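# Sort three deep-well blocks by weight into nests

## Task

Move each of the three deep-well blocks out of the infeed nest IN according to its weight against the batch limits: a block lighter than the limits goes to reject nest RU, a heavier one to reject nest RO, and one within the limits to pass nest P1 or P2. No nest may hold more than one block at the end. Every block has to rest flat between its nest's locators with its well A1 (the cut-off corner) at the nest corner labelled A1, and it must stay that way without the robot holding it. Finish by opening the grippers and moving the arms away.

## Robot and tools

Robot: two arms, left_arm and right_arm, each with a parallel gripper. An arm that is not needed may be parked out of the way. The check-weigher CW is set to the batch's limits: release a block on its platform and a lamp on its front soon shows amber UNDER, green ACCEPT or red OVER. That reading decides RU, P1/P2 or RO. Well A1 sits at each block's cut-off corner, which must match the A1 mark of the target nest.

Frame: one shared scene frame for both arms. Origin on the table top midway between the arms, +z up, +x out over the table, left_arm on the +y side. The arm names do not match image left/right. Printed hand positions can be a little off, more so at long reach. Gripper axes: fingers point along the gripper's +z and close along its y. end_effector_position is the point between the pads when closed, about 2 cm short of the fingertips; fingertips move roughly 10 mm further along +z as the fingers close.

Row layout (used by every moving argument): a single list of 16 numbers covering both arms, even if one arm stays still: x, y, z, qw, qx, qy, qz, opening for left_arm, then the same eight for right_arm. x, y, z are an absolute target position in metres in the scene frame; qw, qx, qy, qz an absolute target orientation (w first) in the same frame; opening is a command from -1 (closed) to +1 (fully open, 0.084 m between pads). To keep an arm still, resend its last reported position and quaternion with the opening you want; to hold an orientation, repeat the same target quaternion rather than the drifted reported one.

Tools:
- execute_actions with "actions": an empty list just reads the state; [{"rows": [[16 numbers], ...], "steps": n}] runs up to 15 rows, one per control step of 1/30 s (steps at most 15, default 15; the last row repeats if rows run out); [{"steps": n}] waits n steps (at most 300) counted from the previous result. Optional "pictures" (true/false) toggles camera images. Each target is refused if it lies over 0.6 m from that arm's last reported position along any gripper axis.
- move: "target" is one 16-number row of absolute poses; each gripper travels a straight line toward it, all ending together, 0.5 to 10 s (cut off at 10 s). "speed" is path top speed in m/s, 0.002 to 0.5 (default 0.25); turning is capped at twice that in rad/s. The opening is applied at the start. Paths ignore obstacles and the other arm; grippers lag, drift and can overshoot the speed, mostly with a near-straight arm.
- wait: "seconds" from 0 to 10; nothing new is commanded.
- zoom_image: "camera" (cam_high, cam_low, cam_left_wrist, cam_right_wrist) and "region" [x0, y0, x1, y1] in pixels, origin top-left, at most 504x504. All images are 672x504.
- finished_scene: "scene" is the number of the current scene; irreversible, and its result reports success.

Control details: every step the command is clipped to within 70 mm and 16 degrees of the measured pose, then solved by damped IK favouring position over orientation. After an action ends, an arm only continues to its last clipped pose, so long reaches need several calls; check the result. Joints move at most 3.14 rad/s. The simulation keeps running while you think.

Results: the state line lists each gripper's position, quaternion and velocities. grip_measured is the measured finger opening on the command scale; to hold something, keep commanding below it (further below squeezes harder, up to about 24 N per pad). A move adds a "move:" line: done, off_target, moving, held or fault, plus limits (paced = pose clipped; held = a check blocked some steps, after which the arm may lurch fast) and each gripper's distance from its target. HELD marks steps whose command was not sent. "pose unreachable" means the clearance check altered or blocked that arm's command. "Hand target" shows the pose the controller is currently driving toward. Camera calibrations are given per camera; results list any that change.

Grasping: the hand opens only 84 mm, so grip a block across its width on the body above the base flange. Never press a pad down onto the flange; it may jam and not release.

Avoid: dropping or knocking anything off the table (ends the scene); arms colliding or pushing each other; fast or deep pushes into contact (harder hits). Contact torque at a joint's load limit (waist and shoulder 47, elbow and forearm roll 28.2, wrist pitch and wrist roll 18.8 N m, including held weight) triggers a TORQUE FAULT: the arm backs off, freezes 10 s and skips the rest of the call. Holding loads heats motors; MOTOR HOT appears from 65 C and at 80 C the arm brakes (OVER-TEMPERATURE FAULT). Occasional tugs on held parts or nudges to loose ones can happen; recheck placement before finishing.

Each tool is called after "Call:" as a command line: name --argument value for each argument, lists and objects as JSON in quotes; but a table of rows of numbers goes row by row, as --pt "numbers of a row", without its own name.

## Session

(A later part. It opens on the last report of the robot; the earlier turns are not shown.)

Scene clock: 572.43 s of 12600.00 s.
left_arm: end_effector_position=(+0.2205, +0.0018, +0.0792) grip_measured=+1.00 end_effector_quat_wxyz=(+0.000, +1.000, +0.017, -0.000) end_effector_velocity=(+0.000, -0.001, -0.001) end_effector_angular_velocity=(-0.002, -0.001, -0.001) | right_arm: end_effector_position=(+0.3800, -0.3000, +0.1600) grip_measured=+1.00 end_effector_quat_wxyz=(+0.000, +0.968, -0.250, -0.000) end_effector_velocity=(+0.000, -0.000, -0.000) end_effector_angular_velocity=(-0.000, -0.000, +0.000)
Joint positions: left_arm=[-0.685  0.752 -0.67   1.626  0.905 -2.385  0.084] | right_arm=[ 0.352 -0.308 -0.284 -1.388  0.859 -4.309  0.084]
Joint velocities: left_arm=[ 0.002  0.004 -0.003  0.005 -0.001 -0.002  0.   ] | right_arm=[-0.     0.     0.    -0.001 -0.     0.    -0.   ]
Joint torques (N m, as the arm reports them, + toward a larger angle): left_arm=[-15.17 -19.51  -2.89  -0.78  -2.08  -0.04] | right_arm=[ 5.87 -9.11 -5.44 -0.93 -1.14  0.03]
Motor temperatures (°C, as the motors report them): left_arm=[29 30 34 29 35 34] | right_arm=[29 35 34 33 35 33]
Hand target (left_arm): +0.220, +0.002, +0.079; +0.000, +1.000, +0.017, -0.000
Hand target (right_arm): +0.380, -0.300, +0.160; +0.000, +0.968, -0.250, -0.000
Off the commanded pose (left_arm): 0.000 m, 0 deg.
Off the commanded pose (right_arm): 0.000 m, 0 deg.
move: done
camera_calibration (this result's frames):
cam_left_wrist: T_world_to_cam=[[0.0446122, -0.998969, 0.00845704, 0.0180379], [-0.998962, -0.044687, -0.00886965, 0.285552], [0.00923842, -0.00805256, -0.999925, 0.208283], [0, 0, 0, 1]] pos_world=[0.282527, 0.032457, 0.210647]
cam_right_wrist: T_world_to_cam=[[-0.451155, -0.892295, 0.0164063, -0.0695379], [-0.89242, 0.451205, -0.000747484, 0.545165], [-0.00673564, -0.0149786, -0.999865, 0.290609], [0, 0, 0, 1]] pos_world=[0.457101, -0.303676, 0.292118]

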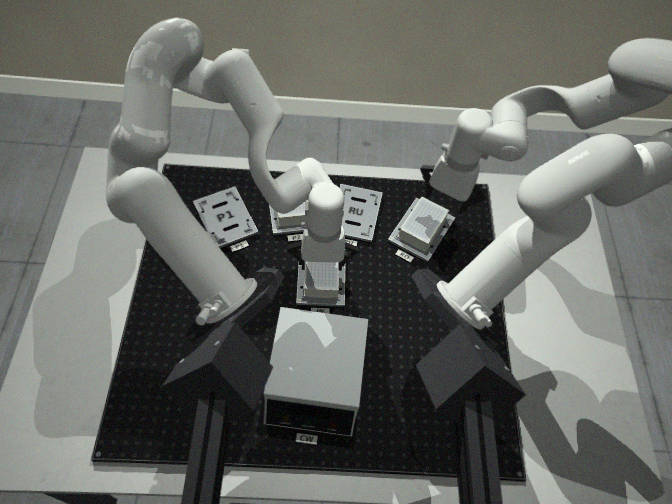

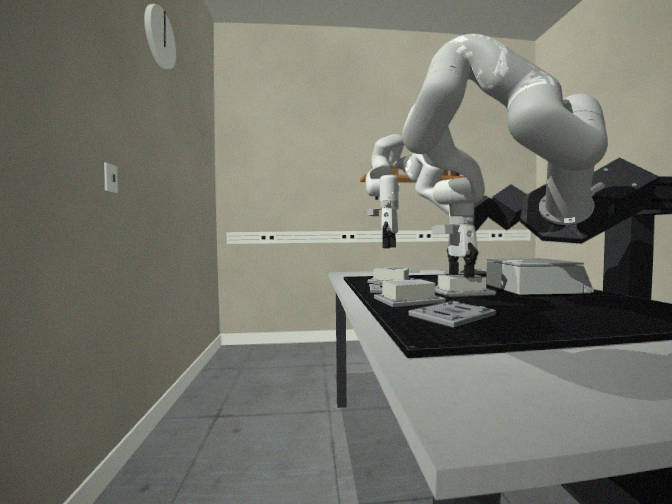

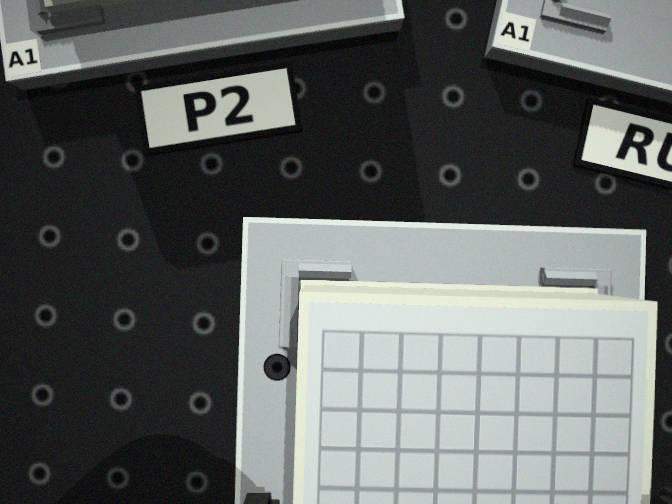

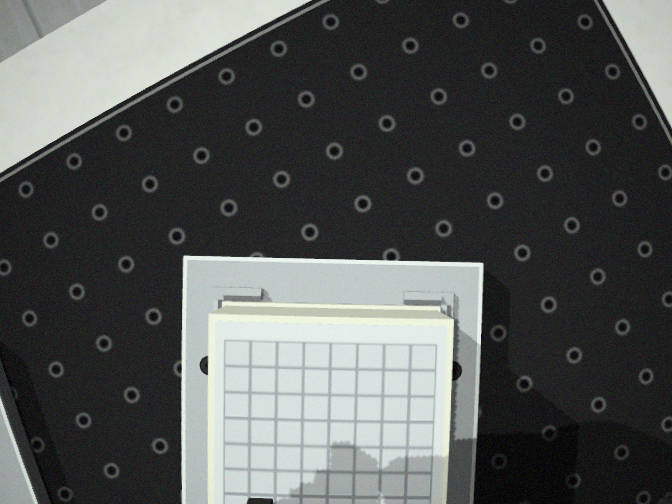

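Call:
move --target '[0.2145,-0.0005,0.079,0,1,0.007,0,1,0.38,-0.30,0.16,0,0.9681,-0.2504,0,1]' --speed 0.01

Call:
zoom_image --camera "cam_left_wrist" --region '[572,430,672,504]'

Call:
zoom_image --camera "cam_left_wrist" --region '[230,430,330,504]'

Call:
zoom_image --camera "cam_low" --region '[400,220,520,310]'

Scene clock: 591.00 s of 12600.00 s.
left_arm: end_effector_position=(+0.2146, -0.0004, +0.0790) grip_measured=+1.00 end_effector_quat_wxyz=(+0.000, +1.000, +0.007, -0.000) end_effector_velocity=(-0.001, -0.000, -0.000) end_effector_angular_velocity=(+0.000, -0.000, -0.004) | right_arm: end_effector_position=(+0.3800, -0.3000, +0.1600) grip_measured=+1.00 end_effector_quat_wxyz=(-0.000, +0.968, -0.250, -0.000) end_effector_velocity=(-0.000, -0.000, -0.000) end_effector_angular_velocity=(-0.001, +0.000, +0.000)
Joint positions: left_arm=[-0.697  0.769 -0.673  1.625  0.905 -2.382  0.084] | right_arm=[ 0.352 -0.308 -0.284 -1.388  0.859 -4.309  0.084]
Joint velocities: left_arm=[-0.003  0.003 -0.001 -0.001  0.     0.001  0.   ] | right_arm=[-0. -0.  0. -0.  0. -0. -0.]
Joint torques (N m, as the arm reports them, + toward a larger angle): left_arm=[-15.15 -19.28  -2.82  -0.31  -2.16   0.04] | right_arm=[ 6.66 -8.91 -5.91 -0.71 -1.25 -0.13]
Motor temperatures (°C, as the motors report them): left_arm=[29 30 33 29 35 34] | right_arm=[29 35 34 33 35 33]
Hand target (left_arm): +0.215, -0.000, +0.079; +0.000, +1.000, +0.007, +0.000
Hand target (right_arm): +0.380, -0.300, +0.160; +0.000, +0.968, -0.250, +0.000
Off the commanded pose (left_arm): 0.000 m, 0 deg.
Off the commanded pose (right_arm): 0.000 m, 0 deg.
After step 90, 14.30 s passed at rest.
move: done
camera_calibration (this result's frames):
cam_left_wrist: T_world_to_cam=[[0.0239904, -0.999679, 0.0081862, 0.0205385], [-0.999669, -0.0240644, -0.00905735, 0.279741], [0.00925143, -0.00796621, -0.999925, 0.208085], [0, 0, 0, 1]] pos_world=[0.27723, 0.0289213, 0.210435]
cam_right_wrist: T_world_to_cam=[[-0.451155, -0.892295, 0.0164062, -0.069538], [-0.89242, 0.451205, -0.000747383, 0.545165], [-0.00673566, -0.0149784, -0.999865, 0.290609], [0, 0, 0, 1]] pos_world=[0.457101, -0.303676, 0.292118]

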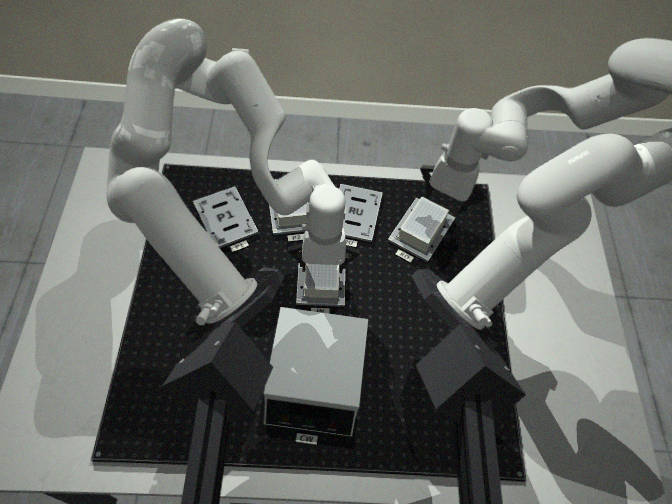

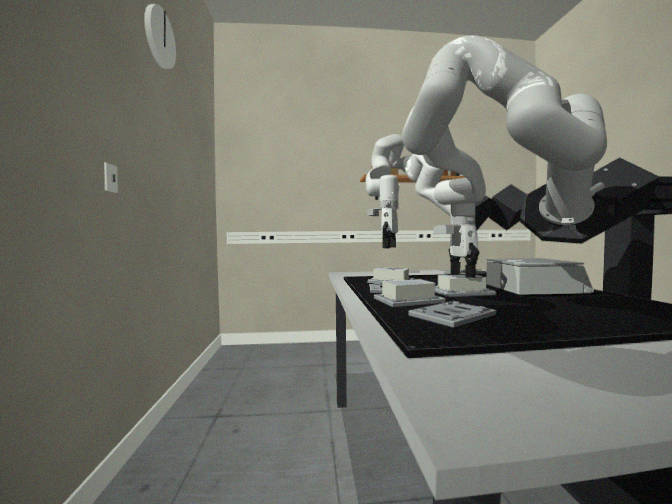

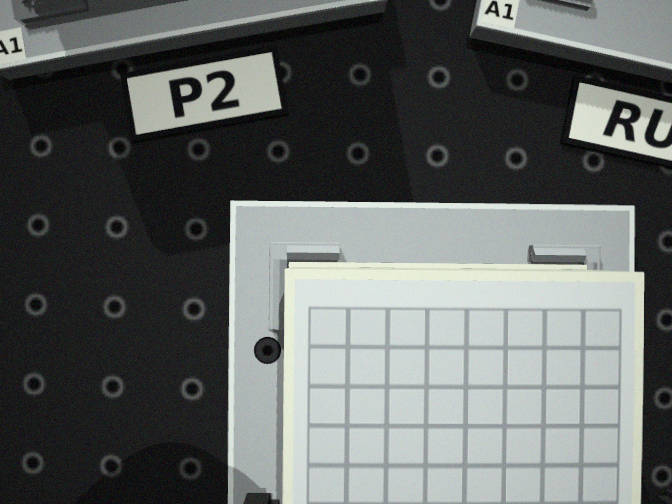

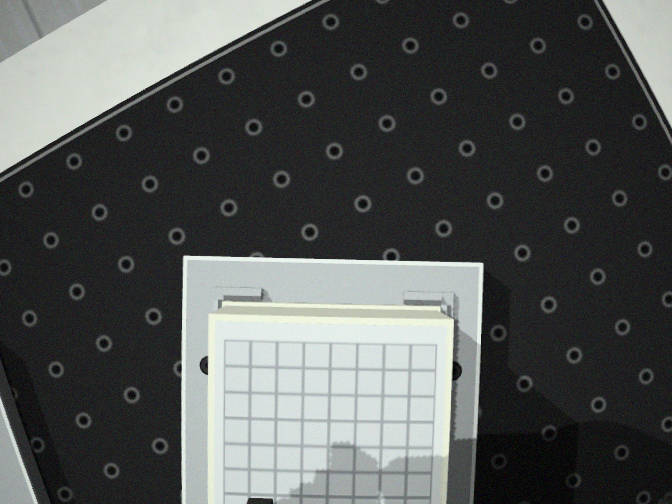

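Region (572, 430, 672, 504) of cam_left_wrist's 672x504 image, scaled by 5.040, with more detail than that image has; it fills the top 373 rows of this view, and the rest is white.

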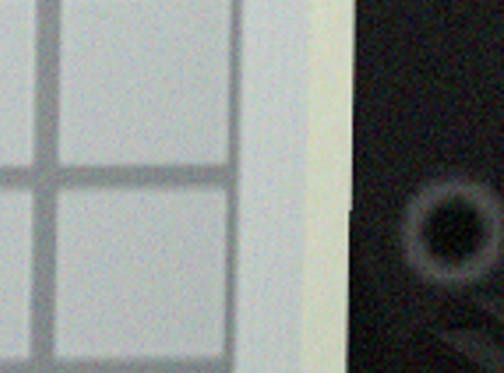

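Region (230, 430, 330, 504) of cam_left_wrist's 672x504 image, scaled by 5.040, with more detail than that image has; it fills the top 373 rows of this view, and the rest is white.

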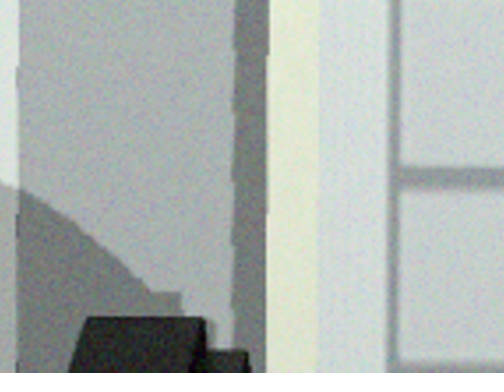

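Region (400, 220, 520, 310) of cam_low's 672x504 image, scaled by 4.200, with more detail than that image has; it fills the top 378 rows of this view, and the rest is white.

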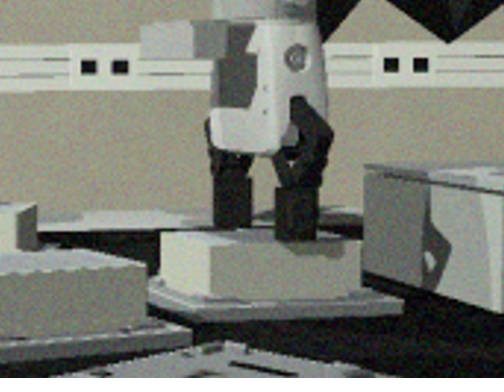

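Call:
move --target '[0.2145,-0.0005,0.070,0,1,0.007,0,1,0.38,-0.30,0.16,0,0.9681,-0.2504,0,1]' --speed 0.004

Scene clock: 601.97 s of 12600.00 s.
left_arm: end_effector_position=(+0.2145, -0.0005, +0.0701) grip_measured=+1.00 end_effector_quat_wxyz=(+0.000, +1.000, +0.007, -0.000) end_effector_velocity=(-0.000, -0.001, -0.000) end_effector_angular_velocity=(-0.002, -0.001, -0.003) | right_arm: end_effector_position=(+0.3800, -0.3000, +0.1600) grip_measured=+1.00 end_effector_quat_wxyz=(+0.000, +0.968, -0.250, -0.000) end_effector_velocity=(-0.000, +0.001, +0.000) end_effector_angular_velocity=(+0.002, -0.000, +0.001)
Joint positions: left_arm=[-0.673  0.791 -0.687  1.656  0.908 -2.392  0.084] | right_arm=[ 0.352 -0.308 -0.284 -1.388  0.859 -4.309  0.084]
Joint velocities: left_arm=[-0.     0.002 -0.001  0.004 -0.    -0.     0.   ] | right_arm=[ 0.001 -0.     0.     0.    -0.001 -0.001 -0.   ]
Joint torques (N m, as the arm reports them, + toward a larger angle): left_arm=[-15.46 -19.52  -2.25  -0.47  -2.03  -0.12] | right_arm=[ 6.27 -8.52 -5.42 -0.8  -1.02 -0.16]
Motor temperatures (°C, as the motors report them): left_arm=[29 30 33 29 35 34] | right_arm=[29 35 34 33 35 33]
Hand target (left_arm): +0.214, -0.001, +0.070; +0.000, +1.000, +0.007, -0.000
Hand target (right_arm): +0.380, -0.300, +0.160; +0.000, +0.968, -0.250, -0.000
Off the commanded pose (left_arm): 0.000 m, 0 deg.
Off the commanded pose (right_arm): 0.000 m, 0 deg.
After step 90, 5.50 s passed at rest.
move: done
camera_calibration (this result's frames):
cam_left_wrist: T_world_to_cam=[[0.0236294, -0.999687, 0.00820739, 0.0205977], [-0.999678, -0.0237033, -0.0090187, 0.279553], [0.00921042, -0.00799164, -0.999926, 0.199198], [0, 0, 0, 1]] pos_world=[0.277142, 0.0288095, 0.201535]
cam_right_wrist: T_world_to_cam=[[-0.451155, -0.892295, 0.0164063, -0.069538], [-0.89242, 0.451205, -0.000747472, 0.545165], [-0.00673562, -0.0149785, -0.999865, 0.290609], [0, 0, 0, 1]] pos_world=[0.457101, -0.303676, 0.292118]

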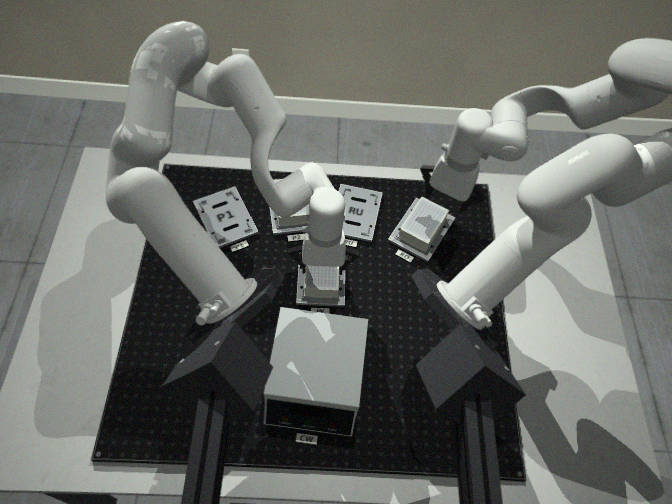

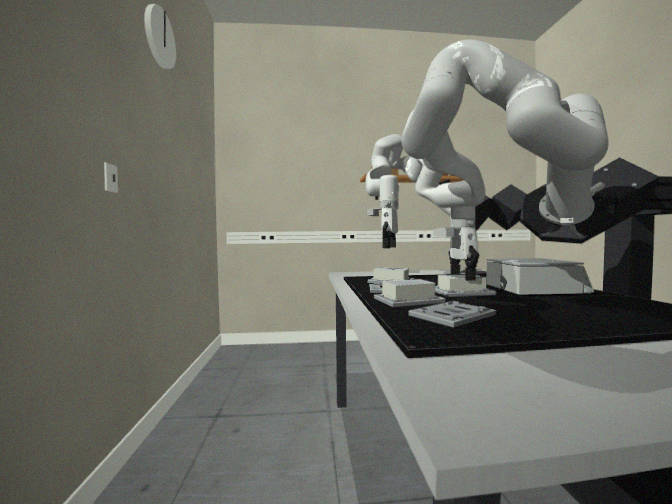

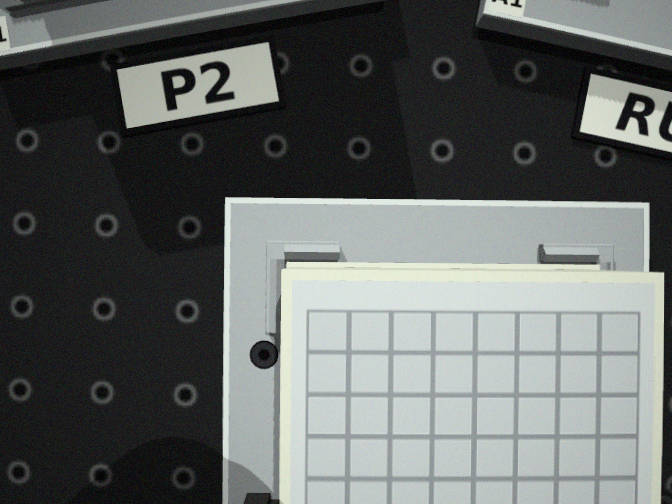

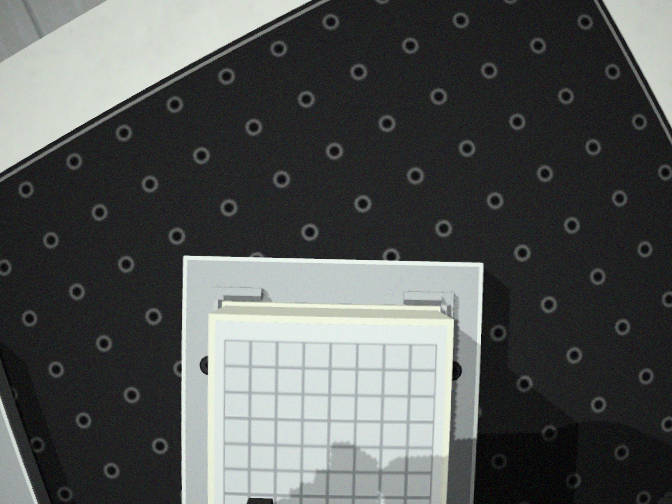

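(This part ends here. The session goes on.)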